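# Lift the weighted bar off its rack and hold it

## Task

Take hold of the weighted bar and raise the entire bar so it sits at least three finger-widths above where it rested on its rack. Keep it gripped, motionless in the air and touching nothing else at the end. No motor of either hand may show moving in hand_stopped_by when the scene ends, and nothing may be knocked or placed off the table.

## Robot and tools

Robot and frame. A humanoid upper body stands past the table's -x edge, facing +x. It has two arms. left_arm sits on the +y side and carries a left hand. right_arm sits on the -y side and carries a right hand. Each hand has five fingers. All reported positions share one world frame, in metres. The table top is z = 0 and +z is up. +x runs across the table away from the robot, and the near table edge is at x = 0.18. Each shoulder is roughly 0.28 m above the pelvis, 0.06 m toward +x and 0.10 m to its own side. A hand point can be at most 0.62 m from its shoulder. Printed positions can be slightly wrong, more so at full reach.

Hand point. Each arm is steered by a point 0.05 m in front of its palm, where a pinch would close. In that point's own axes, +z runs along the straightened fingers, which extend 0.06 to 0.07 m past it. +y points out of the palm. On the right hand +x runs across the palm away from the thumb. On the left hand +x points toward the thumb. A wrist bracket on the little-finger side sticks out and can collide.

Row layout. Every command row is 28 numbers, each between -1 and 1, and both arms are always included. The first 14 are left_arm: dx, dy, dz, rx, ry, rz, then left_gripper little, ring, middle, index, thumb_bend, thumb_turn, force_limit, speed. The next 14 are the same fields for right_arm and right_gripper. dx..rz are an offset, not a pose. They are taken in the hand point's own axes and measured from its pose at the start of the action; for a call's first action, that is the last reported pose. Each row in an action counts from that same start, not from the row before it. A value of 1.0 equals 0.6 m or 180 degrees. rx, ry, rz form a single rotation vector. Per control step the commanded pose is clipped to 70 mm and 16 degrees from the measured pose. A large offset may therefore need several actions. "Hand target" lines show where each arm is now heading.

Hand numbers. These are absolute targets, not offsets. For the four fingers and thumb_bend, +1 is straight/open and -1 is fully curled. For thumb_turn, +1 puts the thumb beside the palm and -1 puts it across in front of the palm. A pinch is near index -0.22, thumb_bend -0.75, thumb_turn -0.57. force_limit maps -1..+1 to about 0..10 N at the fingertip (0..15 N for the two thumb motors). It only stops closing motion. speed maps -1..+1 to near zero up to full speed; at full speed, one finger's full travel takes 0.6 s. There is no value that means keep as is. To leave a hand alone, resend its last eight numbers. If none have been sent yet, send its six hand_measured values plus hand_force_limit and hand_speed. With the thumb turned fully across, a hand can wrap an object 0.035 to 0.08 m thick, which then lies across the palm. Turn the thumb before reaching the object. To grip gently, close with speed at -0.9 or lower. A motor only starts when its target changes by 0.01 or more. To squeeze harder, raise force_limit and send a target further closed than hand_measured.

Tools.
execute_actions(actions): a list of actions, each a table of up to 15 rows. Each row lasts 1/30 s, and a short table repeats its final row to fill 15 steps. An empty list just returns state and images.
move(target, speed, blocking): target is one 28-number row as above, with offsets from the last reported pose. Each hand point travels a straight path, and all paths finish together in 0.5 to 10 s. speed is in m/s, 0.002 to 0.5, default 0.25; turning is capped at twice that in rad/s. Paths ignore obstacles and the other arm. With blocking=false a result comes after 0.5 s; then use wait or stop before sending anything else.
wait(seconds): 0 to 10; the arms keep their last command.
stop(): brakes a running move.
zoom_image(camera, region): camera is cam_high, cam_left_wrist or cam_right_wrist; region is [x0, y0, x1, y1] in pixels, at most 504 by 504.
show_instructions(): shows the reference pages.
finished_scene(scene): ends the given scene number; this is final.

Results. The state line lists each hand point's end_effector_position and end_effector_quat_wxyz. hand_measured, hand_stopped_by and hand_load_n give six values each, ordered like the hand numbers. hand_stopped_by words are moving, target, force, stalled or fault. A lost grip shows as hand_load_n falling near 0. A move line reports the outcome: done, off_target, moving, held or fault. It also lists limits such as paced (pose clipped) or held (steps blocked). "pose unreachable" means a clearance check changed or blocked that arm. HELD marks held-back steps in step readings. Cameras: cam_high is 896x504; the two wrist fisheye cameras are 616x616.

Cautions. Never let the arms collide or press on each other with any part. Joint load limits are 22.5 N m, except wrist pitch and wrist yaw at 4.5 N m, and a held object's weight counts toward them. Reaching one stops that arm for 10 s. Motors warn at 90 °C and drop the arm at 120 °C. Avoid drops, slips, fast impacts and hard pushes, and keep everything on the table. Before finishing, let the hand motors settle so none still read moving.

Each tool is called in YAML: its name, and indented under it one key for each argument.

Reference images:

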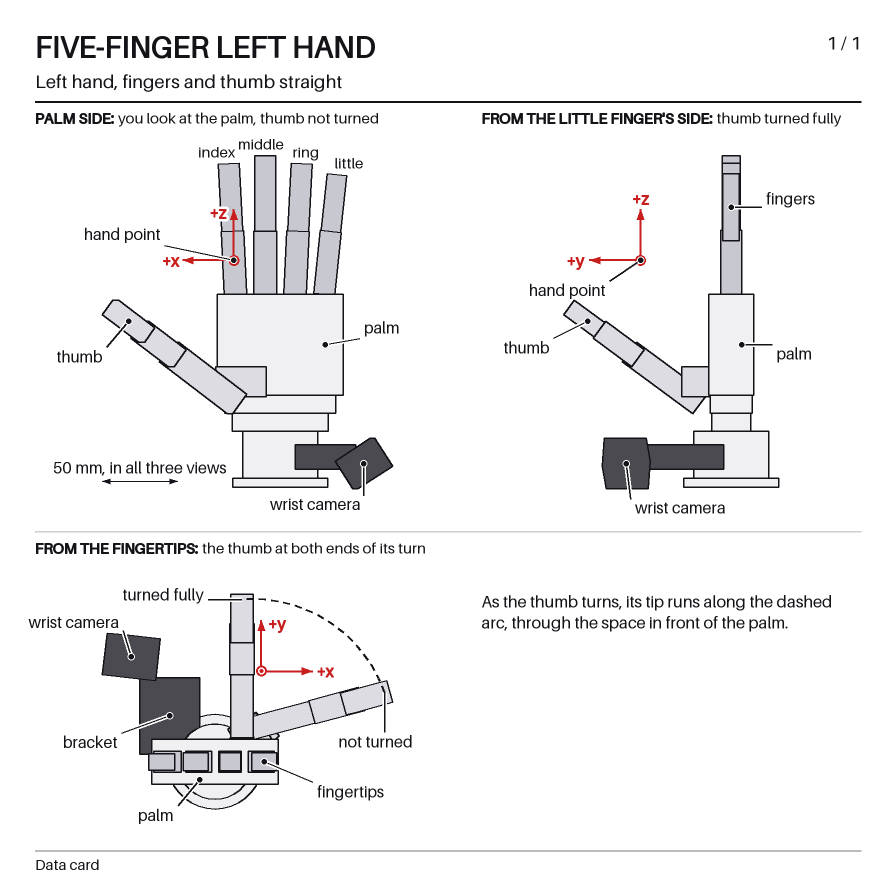

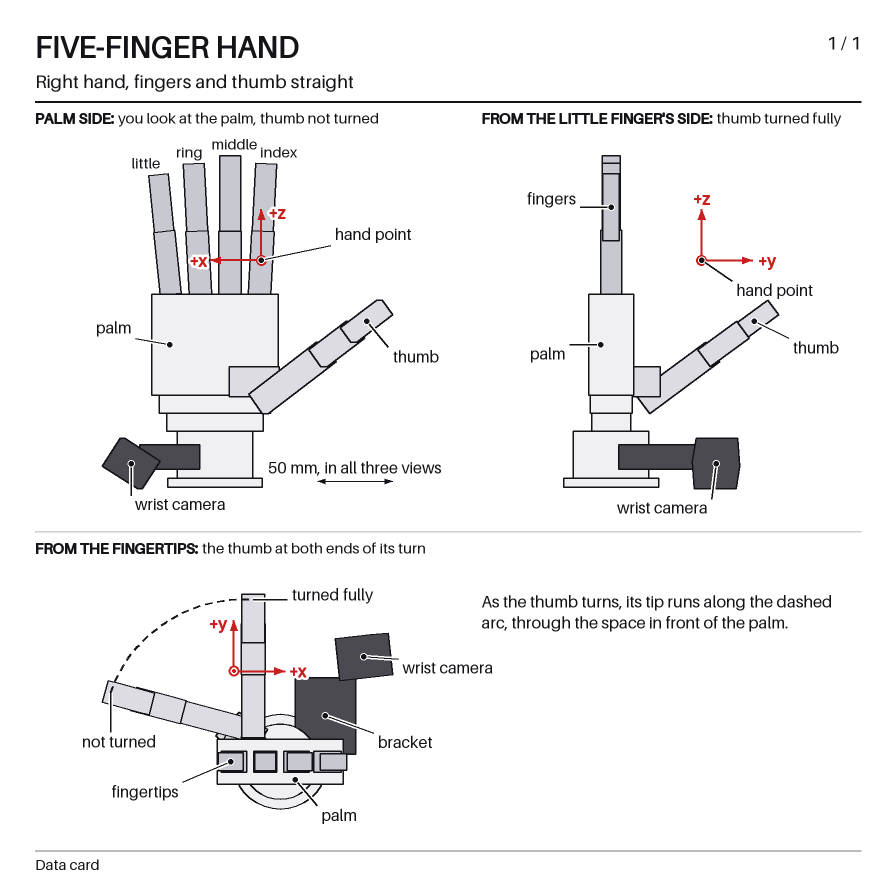

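## Session

execute_actions:
  actions: []

Scene clock: 0.00 s.
left_arm: end_effector_position=(+0.1652, +0.1294, +0.4441) hand_measured=(+1.000, +1.000, +1.000, +1.000, +1.000, +1.000) hand_load_n=(+0.0, +0.0, +0.0, +0.0, +0.0, +0.0) hand_stopped_by=(target, target, target, target, target, target) hand_force_limit=0.00 hand_speed=-0.80 end_effector_quat_wxyz=(-0.010, +0.104, -0.155, +0.982) | right_arm: end_effector_position=(+0.1874, -0.0734, +0.4220) hand_measured=(+1.000, +1.000, +1.000, +1.000, +1.000, +1.000) hand_load_n=(+0.0, +0.0, +0.0, +0.0, +0.0, +0.0) hand_stopped_by=(target, target, target, target, target, target) hand_force_limit=0.00 hand_speed=-0.80 end_effector_quat_wxyz=(+0.950, -0.232, +0.150, +0.146)
Joint positions: left_arm=[-0.067  0.448  0.296 -0.579 -0.503 -0.92  -0.296] | right_arm=[-0.026 -0.561 -0.156 -0.557  0.569 -0.894  0.39 ]
Joint velocities: left_arm=[ 0.002  0.     0.    -0.005  0.014  0.     0.   ] | right_arm=[ 0.002  0.009  0.008  0.008 -0.008  0.     0.   ]
Joint torques (N m, as the arm reports them, + toward a larger angle): no reading
Hand target (left_arm): +0.165, +0.129, +0.444; -0.010, +0.104, -0.155, +0.982
Hand target (right_arm): +0.187, -0.073, +0.422; +0.950, -0.232, +0.150, +0.146

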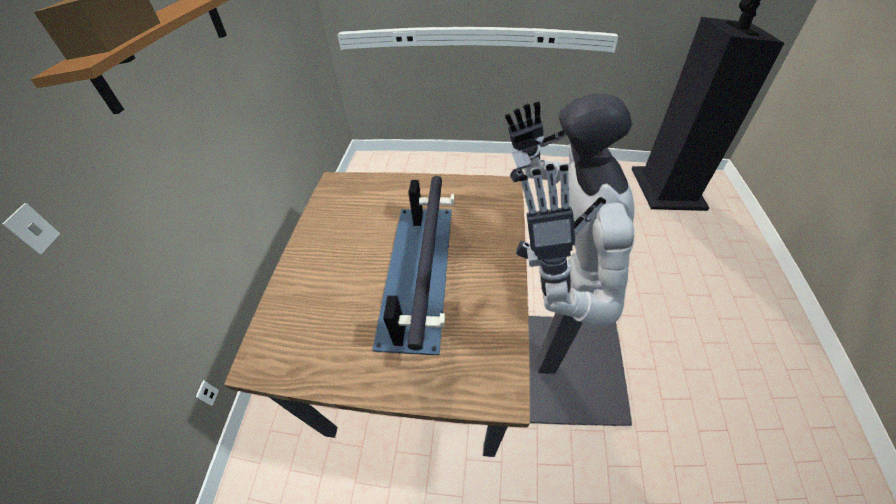

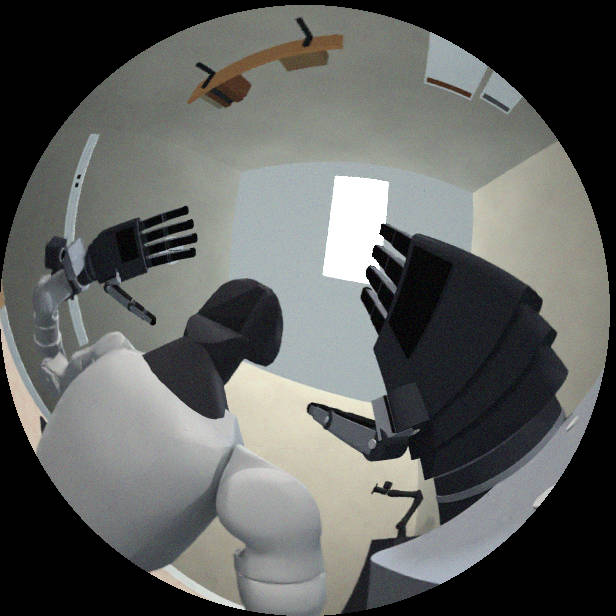

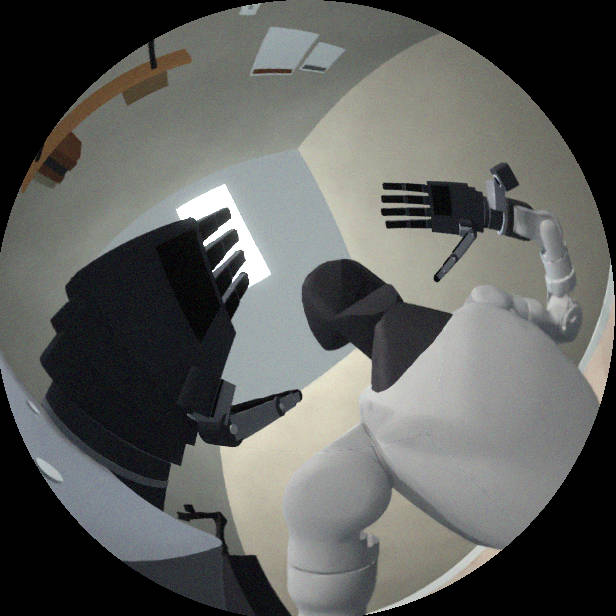

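move:
  target: [-0.53,0.061,-0.212,-0.395,-0.47,0.24,1,1,1,1,1,-1,1,0.5,0.516,-0.044,-0.144,-0.273,0.534,-0.258,1,1,1,1,1,-1,1,0.5]
  speed: 0.35

Scene clock: 28.10 s.
left_arm: end_effector_position=(+0.4473, +0.1441, +0.2331) hand_measured=(+1.000, +1.000, +1.000, +1.000, +1.000, -1.000) hand_load_n=(+0.0, +0.0, +0.0, +0.0, +0.0, +0.0) hand_stopped_by=(target, target, target, target, target, target) hand_force_limit=1.00 hand_speed=0.50 end_effector_quat_wxyz=(+0.338, -0.606, +0.632, -0.344) | right_arm: end_effector_position=(+0.4621, -0.0850, +0.2521) hand_measured=(+1.000, +1.000, +1.000, +1.000, +1.000, -1.000) hand_load_n=(+0.0, +0.0, +0.0, +0.0, +0.0, +0.0) hand_stopped_by=(target, target, target, target, target, target) hand_force_limit=1.00 hand_speed=0.50 end_effector_quat_wxyz=(-0.348, +0.604, -0.612, +0.374)
Joint positions: left_arm=[-1.432  1.087 -0.902 -0.21   0.281  0.831 -0.885] | right_arm=[-1.58  -1.048  1.076 -0.339 -0.377  1.251  0.94 ]
Joint velocities: left_arm=[ 0.002 -0.011 -0.003  0.006  0.02   0.     0.   ] | right_arm=[-0.002  0.006 -0.014  0.005 -0.025  0.     0.025]
Joint torques (N m, as the arm reports them, + toward a larger angle): left_arm=[-3.69  2.62  2.49  0.26  0.94  0.17  0.36] | right_arm=[-5.54 -2.38 -2.04 -0.09 -1.17  0.2  -0.32]
Hand target (left_arm): +0.448, +0.145, +0.233; -0.340, +0.607, -0.632, +0.342
Hand target (right_arm): +0.463, -0.085, +0.252; -0.347, +0.603, -0.612, +0.375
Off the commanded pose (left_arm): 0.019 m, 3 deg.
Off the commanded pose (right_arm): 0.012 m, 3 deg.
joint sent to its limit (right arm) — the command would take joint 1 (shoulder pitch) past its lower limit, so that joint was sent only as far as its limit.
move: off_target (left_arm, right_arm); limits=paced
camera_calibration (this result's frames):
cam_left_wrist: T_world_to_cam=[[0.566733, 0.0729351, 0.820667, -0.450368], [-0.41976, -0.831545, 0.363778, 0.227541], [0.708954, -0.550648, -0.440649, -0.00150794], [0, 0, 0, 1]] pos_world=[0.35182, 0.221228, 0.286163]
cam_right_wrist: T_world_to_cam=[[-0.51565, 0.109453, -0.849779, 0.456775], [-0.421882, 0.830806, 0.363009, 0.167266], [0.745735, 0.545693, -0.382229, -0.0699424], [0, 0, 0, 1]] pos_world=[0.358261, -0.150794, 0.300705]

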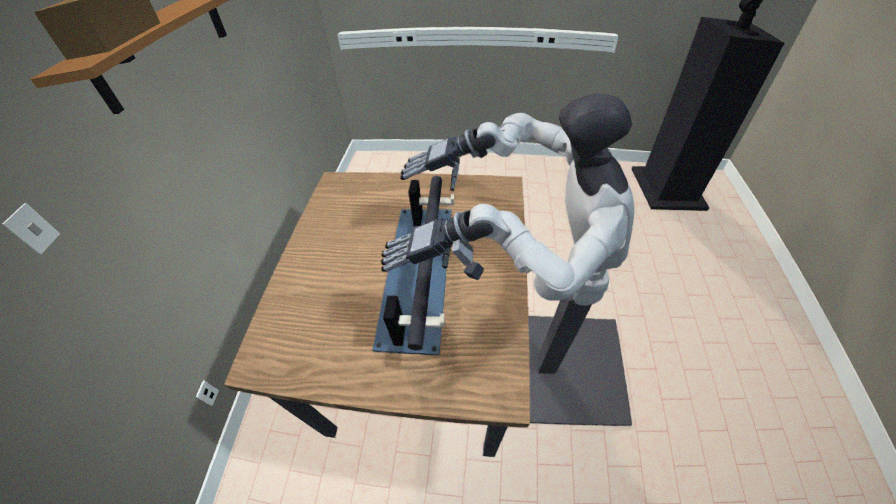

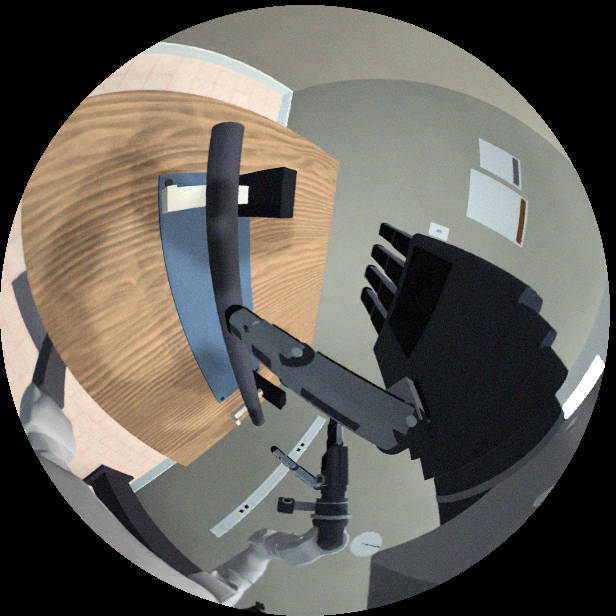

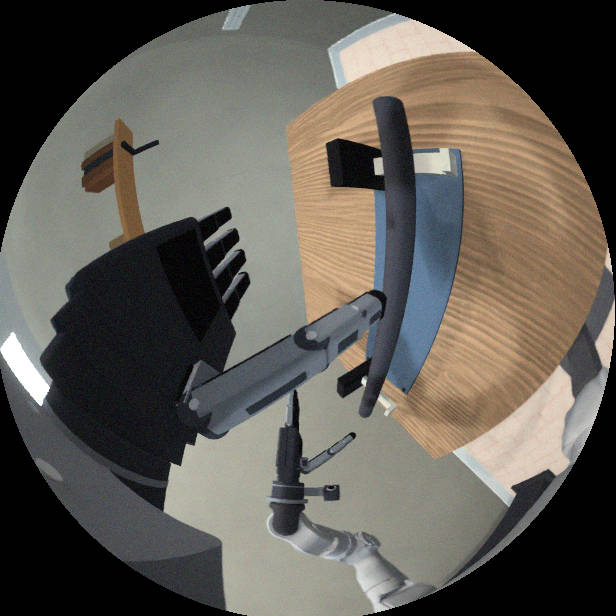

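move:
  target: [0,0.087,0.083,0,-0.015,-0.008,1,1,1,1,1,-1,1,0.5,-0.01,0.123,0.087,0,-0.015,-0.008,1,1,1,1,1,-1,1,0.5]
  speed: 0.15

Scene clock: 38.97 s.
left_arm: end_effector_position=(+0.4611, +0.1430, +0.1627) hand_measured=(+1.000, +1.000, +1.000, +1.000, +1.000, -1.000) hand_load_n=(+0.0, +0.0, +0.0, +0.0, +0.0, +0.0) hand_stopped_by=(target, target, target, target, target, target) hand_force_limit=1.00 hand_speed=0.50 end_effector_quat_wxyz=(-0.343, +0.626, -0.614, +0.336) | right_arm: end_effector_position=(+0.4711, -0.0812, +0.1610) hand_measured=(+1.000, +1.000, +1.000, +1.000, +1.000, -1.000) hand_load_n=(+0.0, +0.0, +0.0, +0.0, +0.0, +0.0) hand_stopped_by=(target, target, target, target, target, target) hand_force_limit=1.00 hand_speed=0.50 end_effector_quat_wxyz=(-0.355, +0.623, -0.594, +0.365)
Joint positions: left_arm=[-1.263  0.943 -0.962 -0.103  0.315  0.867 -0.654] | right_arm=[-1.236 -0.927  1.025 -0.239 -0.374  1.107  0.591]
Joint velocities: left_arm=[-0.006 -0.005  0.014 -0.002  0.025  0.     0.001] | right_arm=[ 0.006  0.002 -0.003  0.005  0.003  0.     0.   ]
Joint torques (N m, as the arm reports them, + toward a larger angle): left_arm=[-4.11  3.19  2.46 -0.19  1.25  0.03  0.48] | right_arm=[-5.58 -3.   -2.32 -0.63 -0.96  0.   -0.43]
Hand target (left_arm): +0.462, +0.143, +0.164; -0.345, +0.625, -0.614, +0.337
Hand target (right_arm): +0.472, -0.080, +0.162; -0.357, +0.623, -0.593, +0.365
Off the commanded pose (left_arm): 0.001 m, 1 deg.
Off the commanded pose (right_arm): 0.002 m, 0 deg.
move: done
camera_calibration (this result's frames):
cam_left_wrist: T_world_to_cam=[[0.565074, 0.113625, 0.817179, -0.404906], [-0.371189, -0.849554, 0.374801, 0.236402], [0.736825, -0.515118, -0.437884, -0.0612797], [0, 0, 0, 1]] pos_world=[0.361704, 0.215278, 0.215444]
cam_right_wrist: T_world_to_cam=[[-0.524314, 0.0749084, -0.848224, 0.384609], [-0.467078, 0.807596, 0.360036, 0.220897], [0.711992, 0.584959, -0.388446, -0.0934061], [0, 0, 0, 1]] pos_world=[0.371336, -0.152568, 0.21042]

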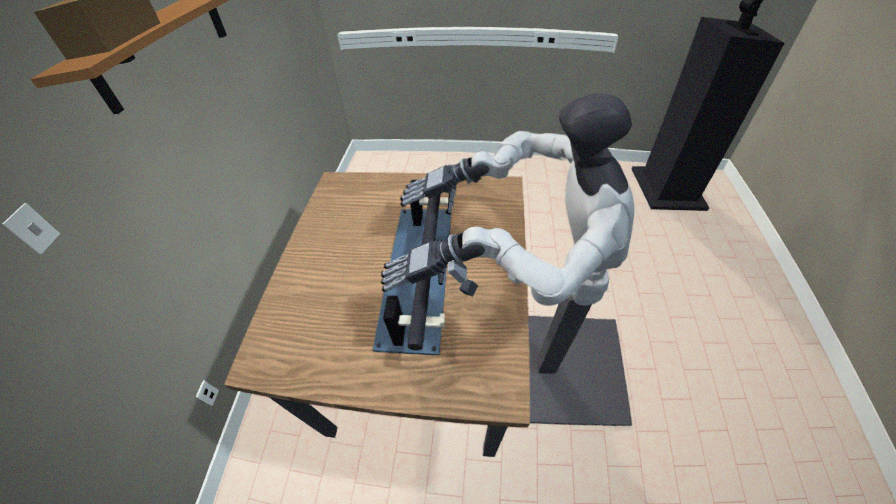

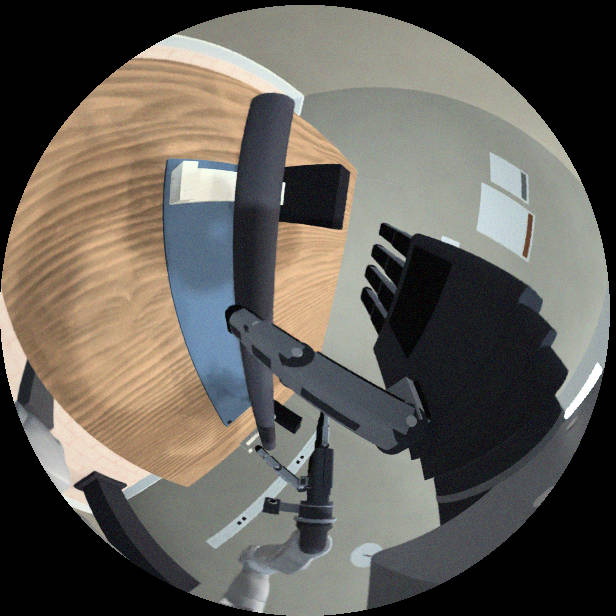

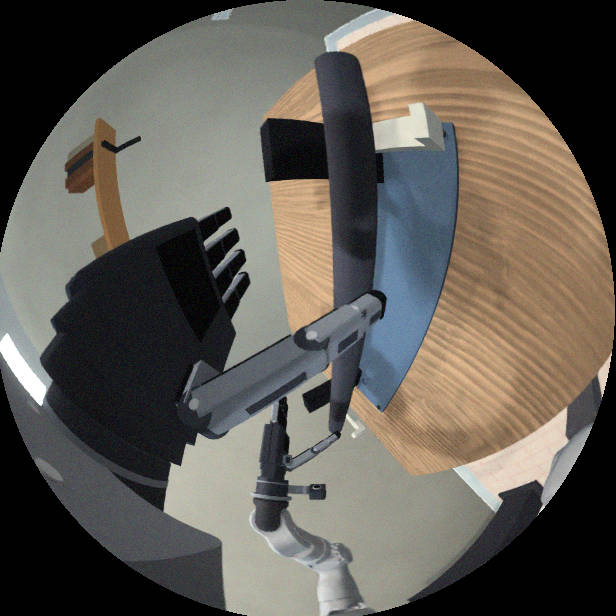

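move:
  target: [0.025,0.123,0.055,0,0,0,1,1,1,1,1,-1,1,0.5,0,0.12,0.04,0,0,0,1,1,1,1,1,-1,1,0.5]
  speed: 0.07

move:
  target: [0,0,0,0,0,0,-1,-1,-1,-1,-1,-1,1,-0.3,0,0,0,0,0,0,-1,-1,-1,-1,-1,-1,1,-0.3]

Scene clock: 49.87 s.
left_arm: end_effector_position=(+0.4702, +0.1310, +0.1153) hand_measured=(+1.000, +1.000, +1.000, +1.000, +1.000, -1.000) hand_load_n=(+0.5, +0.0, +0.0, +0.0, +0.0, +0.0) hand_stopped_by=(target, target, target, target, target, target) hand_force_limit=1.00 hand_speed=0.50 end_effector_quat_wxyz=(-0.378, +0.610, -0.592, +0.368) | right_arm: end_effector_position=(+0.4561, -0.0838, +0.0862) hand_measured=(+1.000, +1.000, +1.000, +1.000, +1.000, -1.000) hand_load_n=(+0.0, +0.0, +0.0, +0.0, +0.0, +0.0) hand_stopped_by=(target, target, target, target, target, target) hand_force_limit=1.00 hand_speed=0.50 end_effector_quat_wxyz=(-0.354, +0.625, -0.593, +0.364)
Joint positions: left_arm=[-1.092  0.8   -0.987 -0.033  0.387  0.884 -0.371] | right_arm=[-0.998 -0.827  1.042 -0.157 -0.377  1.054  0.317]
Joint velocities: left_arm=[-0.008 -0.017 -0.008  0.029 -0.005 -0.012  0.   ] | right_arm=[ 0.    -0.003 -0.012 -0.002  0.005  0.    -0.003]
Joint torques (N m, as the arm reports them, + toward a larger angle): left_arm=[-1.86  1.75  1.16 -0.02 -0.58  0.03 -0.69] | right_arm=[-5.23 -2.95 -1.93 -0.93 -1.02  0.01 -0.46]
Hand target (left_arm): +0.450, +0.127, +0.086; -0.340, +0.630, -0.610, +0.340
Hand target (right_arm): +0.457, -0.083, +0.086; -0.355, +0.625, -0.592, +0.365
Off the commanded pose (left_arm): 0.039 m, 6 deg.
Off the commanded pose (right_arm): 0.001 m, 0 deg.
move: off_target (left_arm)
camera_calibration (this result's frames):
cam_left_wrist: T_world_to_cam=[[0.471481, 0.117082, 0.87407, -0.332874], [-0.401486, -0.853977, 0.330956, 0.26727], [0.785185, -0.506966, -0.355627, -0.128155], [0, 0, 0, 1]] pos_world=[0.364874, 0.202245, 0.156926]
cam_right_wrist: T_world_to_cam=[[-0.526771, 0.071827, -0.846967, 0.31418], [-0.467536, 0.807669, 0.359278, 0.243229], [0.709875, 0.585245, -0.391875, -0.109017], [0, 0, 0, 1]] pos_world=[0.356608, -0.155213, 0.135992]

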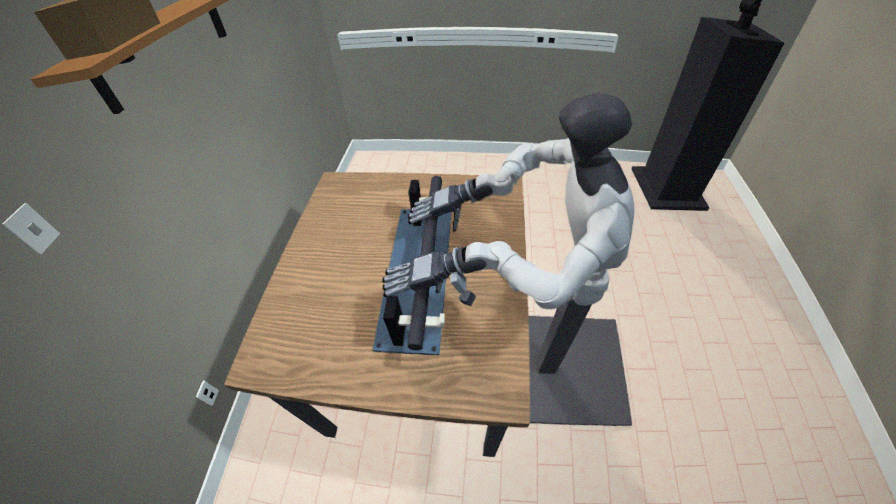

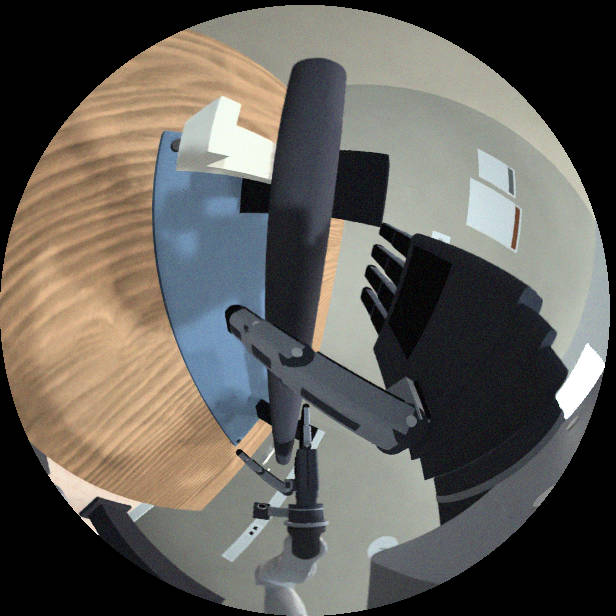

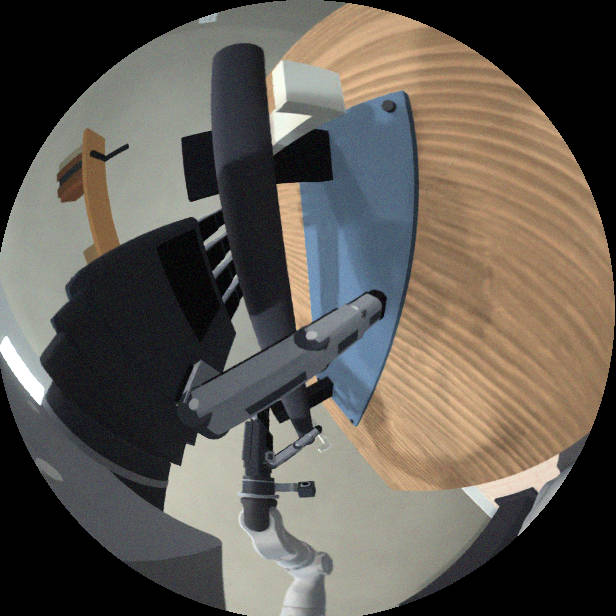

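Scene clock: 51.87 s.
left_arm: end_effector_position=(+0.4724, +0.1301, +0.1258) hand_measured=(-1.000, -0.144, -0.082, -0.208, +0.362, -1.000) hand_load_n=(+0.0, +6.0, +1.0, +11.0, +28.0, -2.5) hand_stopped_by=(target, force, force, force, force, target) hand_force_limit=1.00 hand_speed=-0.30 end_effector_quat_wxyz=(-0.382, +0.605, -0.590, +0.375) | right_arm: end_effector_position=(+0.4725, -0.0850, +0.1073) hand_measured=(-0.224, -0.140, -0.106, -0.082, +0.298, -1.000) hand_load_n=(+10.5, +6.5, +4.5, +0.5, +15.5, +4.0) hand_stopped_by=(force, force, force, force, force, target) hand_force_limit=1.00 hand_speed=-0.30 end_effector_quat_wxyz=(-0.376, +0.610, -0.578, +0.391)
Joint positions: left_arm=[-1.096  0.809 -0.965 -0.055  0.41   0.882 -0.395] | right_arm=[-1.027 -0.834  1.032 -0.15  -0.393  1.051  0.285]
Joint velocities: left_arm=[-0.006 -0.002 -0.003  0.003 -0.011  0.     0.   ] | right_arm=[ 0.003 -0.005 -0.02   0.003  0.002  0.     0.   ]
Joint torques (N m, as the arm reports them, + toward a larger angle): left_arm=[-3.08  1.57  1.92  0.86  1.06  0.13  0.77] | right_arm=[-3.55 -2.56 -1.   -1.56 -0.12  0.35  0.45]
Hand target (left_arm): +0.470, +0.131, +0.116; -0.378, +0.610, -0.592, +0.368
Hand target (right_arm): +0.456, -0.084, +0.087; -0.354, +0.625, -0.593, +0.364
Off the commanded pose (left_arm): 0.011 m, 1 deg.
Off the commanded pose (right_arm): 0.027 m, 5 deg.
move: off_target (left_arm, right_arm)
camera_calibration (this result's frames):
cam_left_wrist: T_world_to_cam=[[0.455744, 0.115324, 0.882609, -0.336447], [-0.413814, -0.850449, 0.324799, 0.26997], [0.788071, -0.513261, -0.339864, -0.129159], [0, 0, 0, 1]] pos_world=[0.366838, 0.202103, 0.165369]
cam_right_wrist: T_world_to_cam=[[-0.456035, 0.0694364, -0.887249, 0.311492], [-0.493537, 0.809876, 0.317053, 0.261308], [0.740577, 0.582477, -0.335062, -0.132561], [0, 0, 0, 1]] pos_world=[0.369188, -0.156043, 0.149106]

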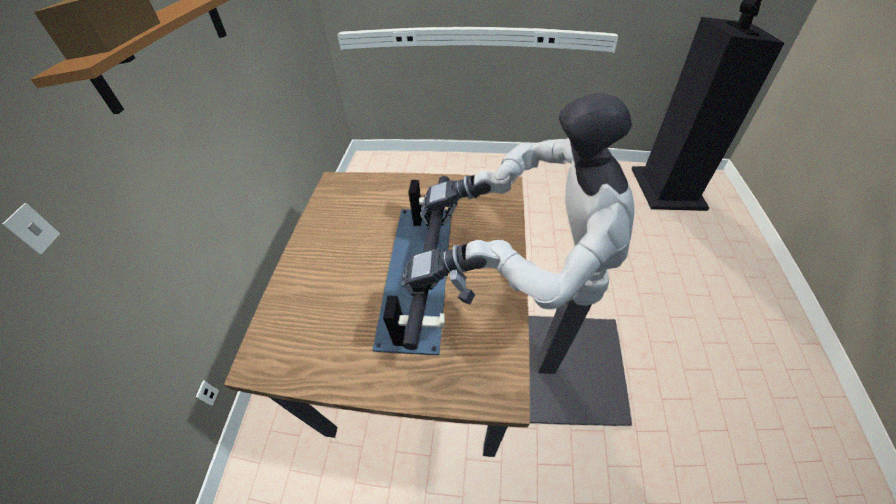

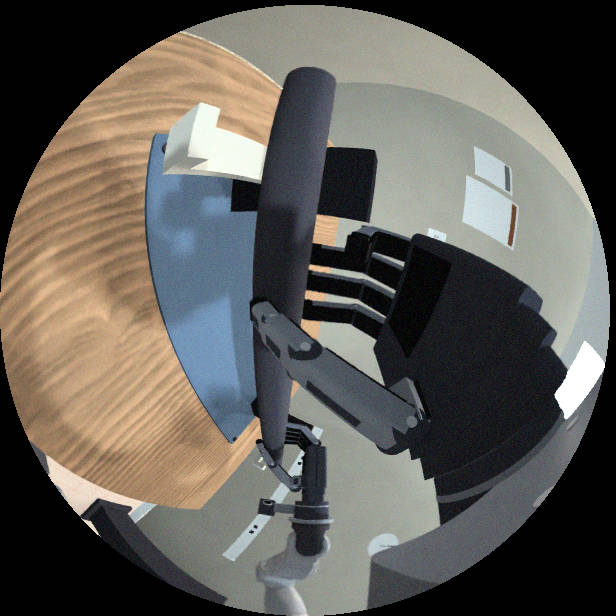

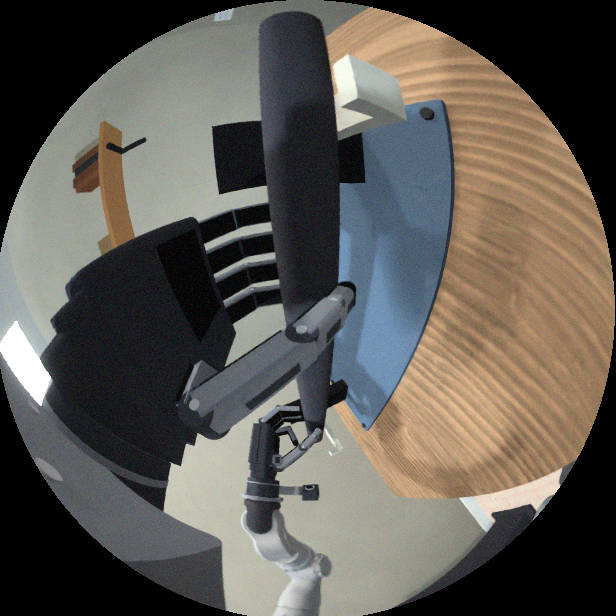

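move:
  target: [0.05,0,-0.01,0,0,0,0.7,0.7,0.7,0.7,1,-1,1,1,0,0.02,0,0,0,0,0.7,0.7,0.7,0.7,1,-1,1,1]
  speed: 0.04

move:
  target: [0,0.08,0.03,0,0,0,0.7,0.7,0.7,0.7,1,-1,1,1,0,0.03,0.015,0,0,0,0.7,0.7,0.7,0.7,1,-1,1,1]
  speed: 0.05

Scene clock: 60.43 s.
left_arm: end_effector_position=(+0.4680, +0.1005, +0.1271) hand_measured=(+0.700, +0.700, +0.700, +0.700, +1.000, -1.000) hand_load_n=(+0.0, +0.0, +0.0, +0.0, +0.0, +0.0) hand_stopped_by=(target, target, target, target, target, target) hand_force_limit=1.00 hand_speed=1.00 end_effector_quat_wxyz=(-0.380, +0.606, -0.590, +0.375) | right_arm: end_effector_position=(+0.4676, -0.0854, +0.0972) hand_measured=(+0.700, +0.700, +0.700, +0.700, +1.000, -1.000) hand_load_n=(+0.0, +0.0, +0.0, +0.0, +0.0, +0.0) hand_stopped_by=(target, target, target, target, target, target) hand_force_limit=1.00 hand_speed=1.00 end_effector_quat_wxyz=(-0.377, +0.610, -0.578, +0.390)
Joint positions: left_arm=[-1.15   0.714 -1.035 -0.089  0.446  1.028 -0.427] | right_arm=[-0.99  -0.825  1.035 -0.151 -0.392  1.05   0.246]
Joint velocities: left_arm=[ 0.003  0.     0.012 -0.006  0.003  0.003  0.   ] | right_arm=[ 0.    -0.003 -0.003 -0.003  0.002  0.    -0.002]
Joint torques (N m, as the arm reports them, + toward a larger angle): left_arm=[-4.02  2.24  2.29 -0.88  1.46  0.22  0.36] | right_arm=[-5.07 -2.94 -1.82 -0.96 -1.05  0.14 -0.47]
Hand target (left_arm): +0.468, +0.100, +0.128; -0.381, +0.604, -0.591, +0.375
Hand target (right_arm): +0.467, -0.085, +0.096; -0.376, +0.610, -0.578, +0.391
Off the commanded pose (left_arm): 0.002 m, 0 deg.
Off the commanded pose (right_arm): 0.001 m, 0 deg.
move: done
camera_calibration (this result's frames):
cam_left_wrist: T_world_to_cam=[[0.459068, 0.117113, 0.880648, -0.333606], [-0.412177, -0.850052, 0.327906, 0.241447], [0.786999, -0.513514, -0.34196, -0.139658], [0, 0, 0, 1]] pos_world=[0.362577, 0.172596, 0.16686]
cam_right_wrist: T_world_to_cam=[[-0.456625, 0.0705764, -0.886855, 0.300691], [-0.493874, 0.809035, 0.31867, 0.262268], [0.739988, 0.583508, -0.33457, -0.131734], [0, 0, 0, 1]] pos_world=[0.364311, -0.156538, 0.139019]

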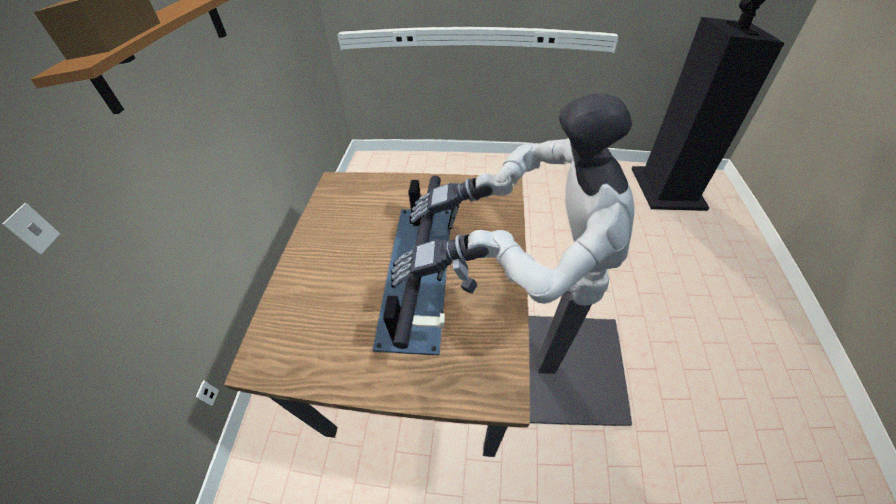

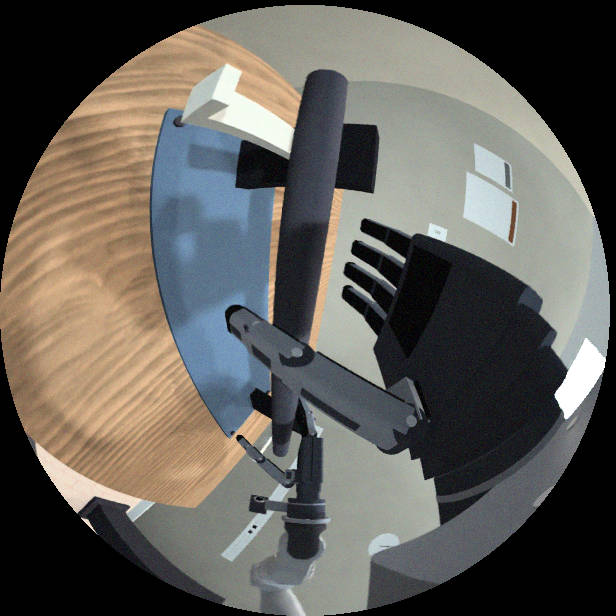

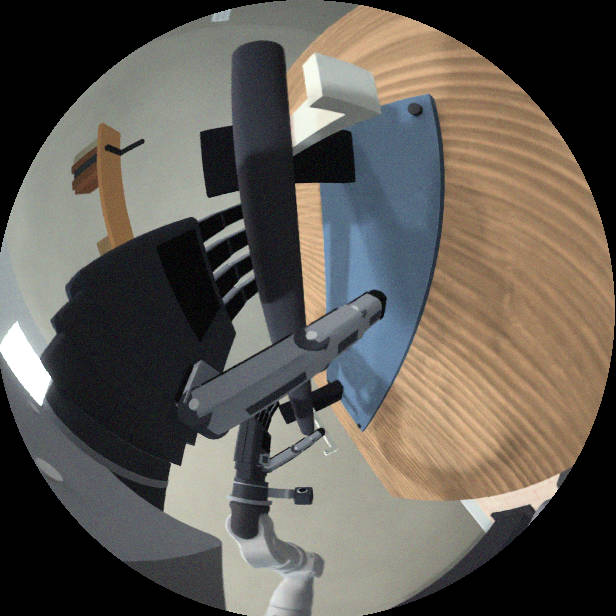

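Scene clock: 61.73 s.
left_arm: end_effector_position=(+0.4677, +0.1008, +0.0823) hand_measured=(+0.700, +0.700, +0.700, +0.700, +1.000, -1.000) hand_load_n=(+0.0, +0.0, +0.0, +0.0, +0.0, +0.0) hand_stopped_by=(target, target, target, target, target, target) hand_force_limit=1.00 hand_speed=1.00 end_effector_quat_wxyz=(-0.385, +0.604, -0.585, +0.380) | right_arm: end_effector_position=(+0.4702, -0.0863, +0.0807) hand_measured=(+0.700, +0.700, +0.700, +0.700, +1.000, -1.000) hand_load_n=(+0.0, +0.0, +0.0, +0.0, +0.0, +0.0) hand_stopped_by=(target, target, target, target, target, target) hand_force_limit=1.00 hand_speed=1.00 end_effector_quat_wxyz=(-0.379, +0.608, -0.575, +0.394)
Joint positions: left_arm=[-1.026  0.627 -1.029  0.06   0.446  0.928 -0.237] | right_arm=[-0.952 -0.783  1.033 -0.067 -0.392  0.995  0.173]
Joint velocities: left_arm=[ 0.006  0.     0.008  0.006 -0.005 -0.004  0.001] | right_arm=[ 0.009 -0.003 -0.023 -0.002  0.     0.     0.   ]
Joint torques (N m, as the arm reports them, + toward a larger angle): left_arm=[-3.43  2.15  2.14 -0.43  0.67  0.06  0.34] | right_arm=[-4.81 -2.77 -1.92 -0.97 -0.78  0.   -0.39]
Hand target (left_arm): +0.465, +0.100, +0.077; -0.379, +0.608, -0.587, +0.377
Hand target (right_arm): +0.468, -0.086, +0.077; -0.377, +0.610, -0.578, +0.390
Off the commanded pose (left_arm): 0.008 m, 1 deg.
Off the commanded pose (right_arm): 0.004 m, 1 deg.
move: off_target (left_arm, right_arm)
camera_calibration (this result's frames):
cam_left_wrist: T_world_to_cam=[[0.442148, 0.121367, 0.888693, -0.287291], [-0.415132, -0.850604, 0.322704, 0.258067], [0.795092, -0.511608, -0.325709, -0.159901], [0, 0, 0, 1]] pos_world=[0.361293, 0.172574, 0.119952]
cam_right_wrist: T_world_to_cam=[[-0.446961, 0.0670689, -0.892036, 0.282839], [-0.498082, 0.809654, 0.310442, 0.272268], [0.743061, 0.583063, -0.328478, -0.140671], [0, 0, 0, 1]] pos_world=[0.366557, -0.157392, 0.121571]

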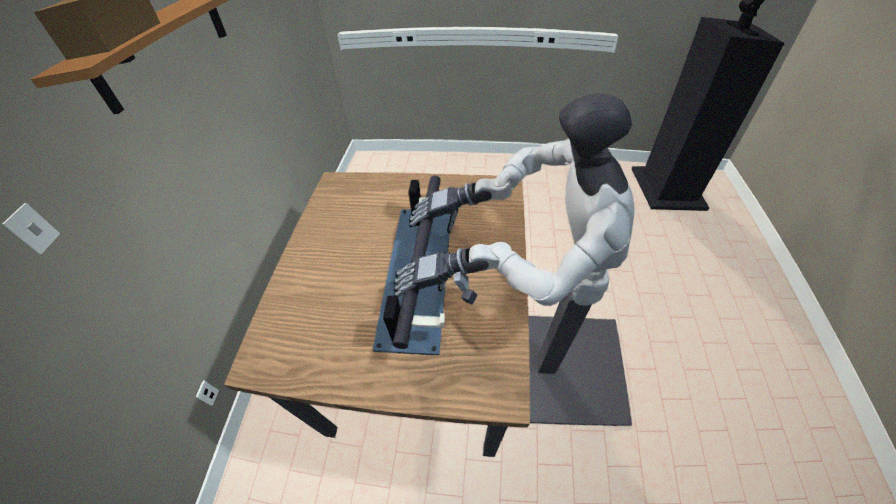

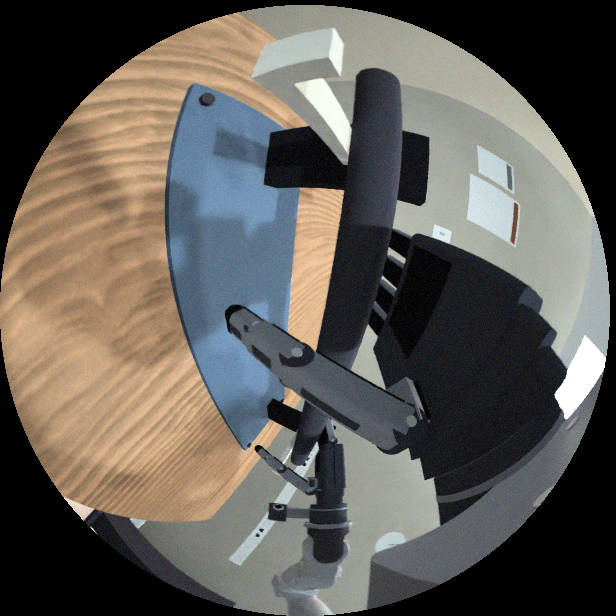

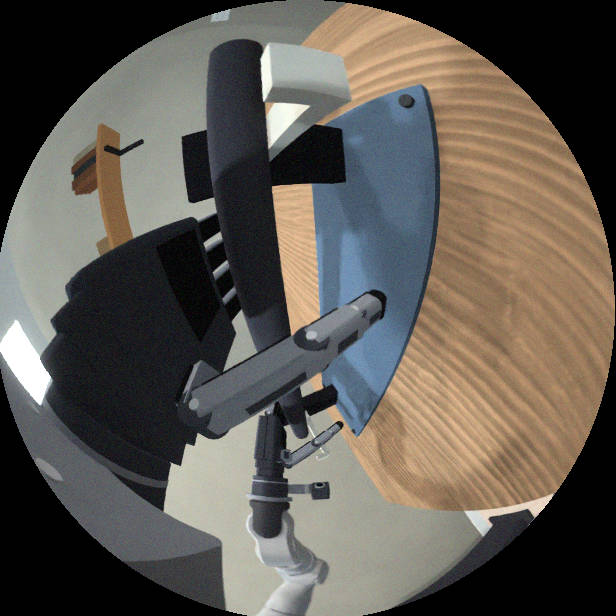

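The bar rolled forward; slide the hands along the fingers.

move:
  target: [0,0.005,0.075,0,0,0,0.7,0.7,0.7,0.7,1,-1,1,1,0,0.005,0.055,0,0,0,0.7,0.7,0.7,0.7,1,-1,1,1]
  speed: 0.05

move:
  target: [0,0.005,0,0,0,0,-1,-1,-1,-1,0.3,-1,1,-0.3,0,0.005,0,0,0,0,-1,-1,-1,-1,0.3,-1,1,-0.3]

Scene clock: 67.80 s.
left_arm: end_effector_position=(+0.5121, +0.1037, +0.0665) hand_measured=(+0.700, +0.700, +0.700, +0.700, +1.000, -1.000) hand_load_n=(+0.0, +0.0, +0.0, +0.0, +0.0, +0.0) hand_stopped_by=(target, target, target, target, target, target) hand_force_limit=1.00 hand_speed=1.00 end_effector_quat_wxyz=(-0.393, +0.599, -0.582, +0.385) | right_arm: end_effector_position=(+0.5030, -0.0860, +0.0713) hand_measured=(+0.700, +0.700, +0.700, +0.700, +1.000, -1.000) hand_load_n=(+0.0, +0.0, +0.0, +0.0, +0.0, +0.0) hand_stopped_by=(target, target, target, target, target, target) hand_force_limit=1.00 hand_speed=1.00 end_effector_quat_wxyz=(-0.385, +0.605, -0.571, +0.401)
Joint positions: left_arm=[-1.133  0.454 -0.987  0.586  0.407  0.607 -0.117] | right_arm=[-1.015 -0.676  1.008  0.255 -0.374  0.79   0.111]
Joint velocities: left_arm=[-0.003  0.003  0.014  0.023  0.025 -0.012  0.   ] | right_arm=[-0.002  0.008 -0.009  0.012  0.005 -0.002  0.   ]
Joint torques (N m, as the arm reports them, + toward a larger angle): left_arm=[-4.02  1.87  1.75 -0.5   0.47  0.09  0.34] | right_arm=[-5.24 -2.69 -1.54 -0.81 -0.6   0.02 -0.28]
Hand target (left_arm): +0.509, +0.103, +0.062; -0.387, +0.603, -0.583, +0.382
Hand target (right_arm): +0.500, -0.086, +0.066; -0.380, +0.607, -0.575, +0.395
Off the commanded pose (left_arm): 0.008 m, 1 deg.
Off the commanded pose (right_arm): 0.008 m, 1 deg.
move: off_target (left_arm, right_arm)
camera_calibration (this result's frames):
cam_left_wrist: T_world_to_cam=[[0.424075, 0.115466, 0.898236, -0.284012], [-0.421529, -0.852682, 0.308622, 0.28854], [0.801545, -0.509511, -0.312928, -0.203196], [0, 0, 0, 1]] pos_world=[0.404941, 0.175296, 0.102474]
cam_right_wrist: T_world_to_cam=[[-0.42789, 0.0650797, -0.901485, 0.27998], [-0.505381, 0.809684, 0.298332, 0.295836], [0.749333, 0.583247, -0.313566, -0.172447], [0, 0, 0, 1]] pos_world=[0.398531, -0.157176, 0.110068]

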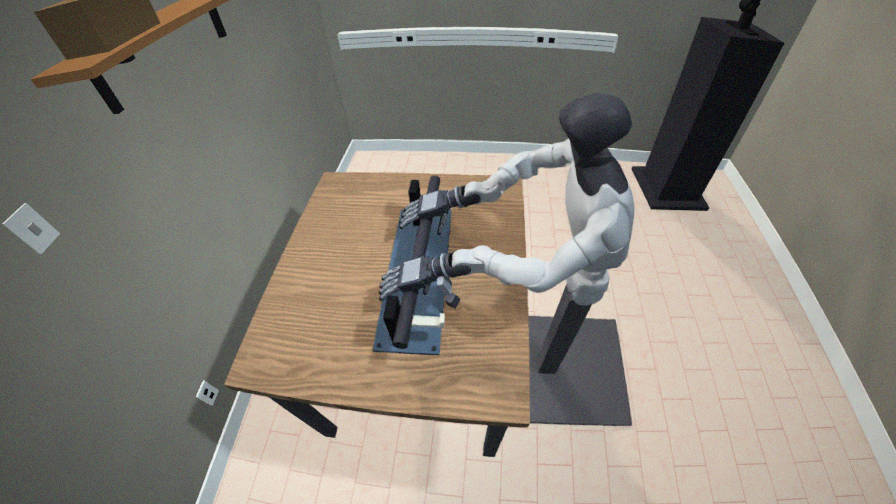

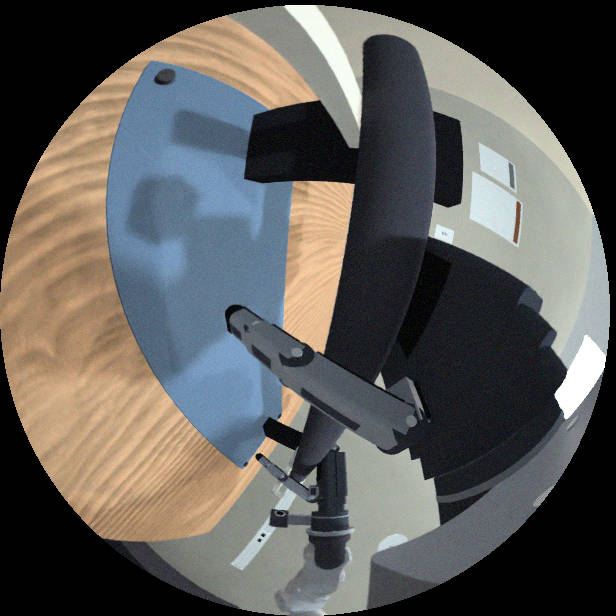

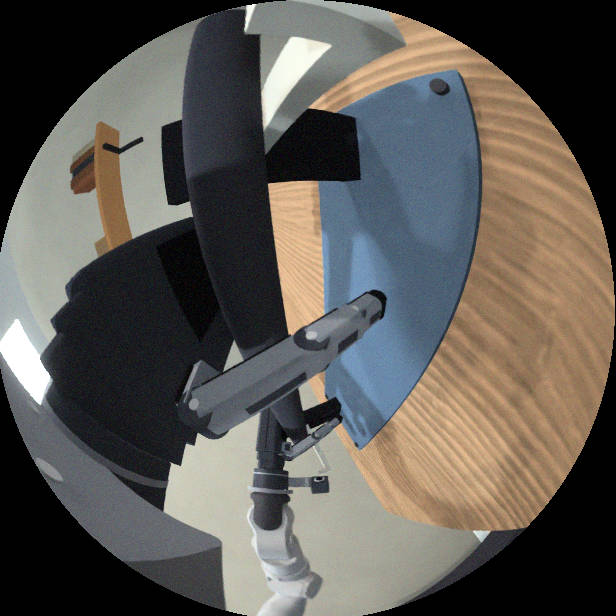

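Scene clock: 69.47 s.
left_arm: end_effector_position=(+0.5087, +0.1036, +0.0613) hand_measured=(-0.878, -0.884, -0.906, -0.924, +0.302, -1.000) hand_load_n=(+10.5, +10.0, +11.0, +11.0, +4.0, -1.5) hand_stopped_by=(force, force, force, force, target, target) hand_force_limit=1.00 hand_speed=-0.30 end_effector_quat_wxyz=(-0.391, +0.595, -0.589, +0.382) | right_arm: end_effector_position=(+0.4992, -0.0876, +0.0629) hand_measured=(-0.886, -0.848, -0.860, -0.866, +0.300, -1.000) hand_load_n=(+9.0, +4.0, +9.5, +11.0, +0.0, +0.0) hand_stopped_by=(force, force, force, force, target, target) hand_force_limit=1.00 hand_speed=-0.30 end_effector_quat_wxyz=(-0.380, +0.605, -0.577, +0.396)
Joint positions: left_arm=[-1.121  0.456 -0.994  0.584  0.414  0.597 -0.116] | right_arm=[-1.001 -0.668  1.009  0.267 -0.362  0.787  0.099]
Joint velocities: left_arm=[ 0.    -0.006  0.002  0.009 -0.002  0.     0.   ] | right_arm=[ 0.008 -0.003  0.008 -0.003 -0.002  0.     0.   ]
Joint torques (N m, as the arm reports them, + toward a larger angle): left_arm=[-4.52  1.8   2.   -0.41  0.59  0.4   0.66] | right_arm=[-6.21 -3.64 -1.47 -1.66 -1.14  0.22 -0.39]
Hand target (left_arm): +0.511, +0.104, +0.064; -0.393, +0.599, -0.582, +0.385
Hand target (right_arm): +0.502, -0.086, +0.068; -0.385, +0.605, -0.571, +0.401
Off the commanded pose (left_arm): 0.003 m, 1 deg.
Off the commanded pose (right_arm): 0.006 m, 1 deg.
move: off_target (right_arm)
camera_calibration (this result's frames):
cam_left_wrist: T_world_to_cam=[[0.431878, 0.102857, 0.896048, -0.280381], [-0.429485, -0.850156, 0.304593, 0.292619], [0.79311, -0.516386, -0.322988, -0.196622], [0, 0, 0, 1]] pos_world=[0.402709, 0.176079, 0.0985989]
cam_right_wrist: T_world_to_cam=[[-0.442029, 0.0737853, -0.893961, 0.278243], [-0.493726, 0.812046, 0.311152, 0.291274], [0.748896, 0.57891, -0.322518, -0.170916], [0, 0, 0, 1]] pos_world=[0.394799, -0.158113, 0.102984]

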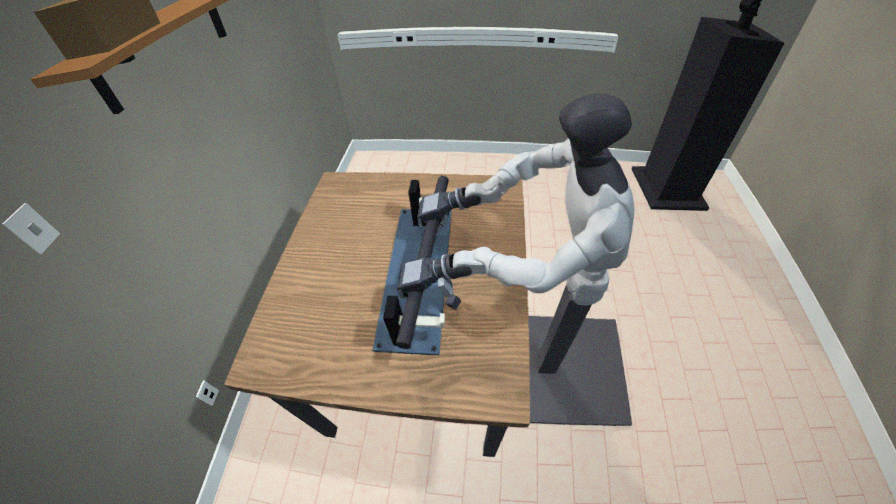

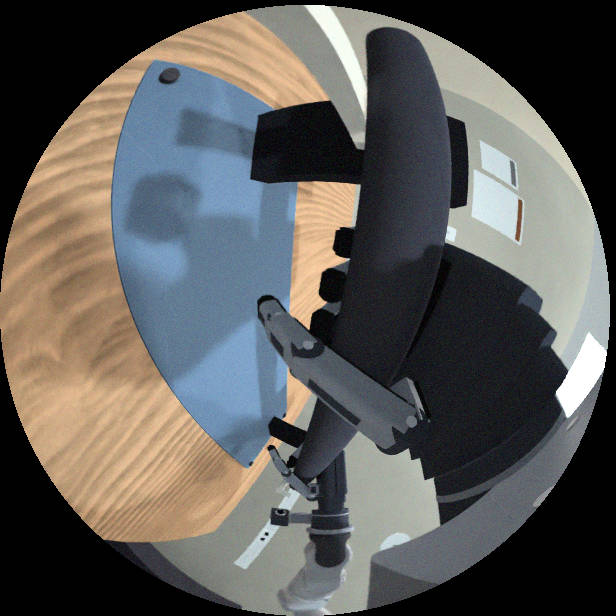

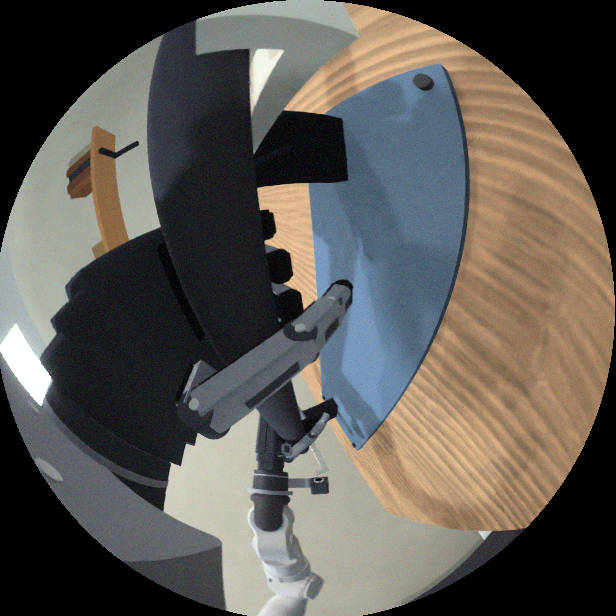

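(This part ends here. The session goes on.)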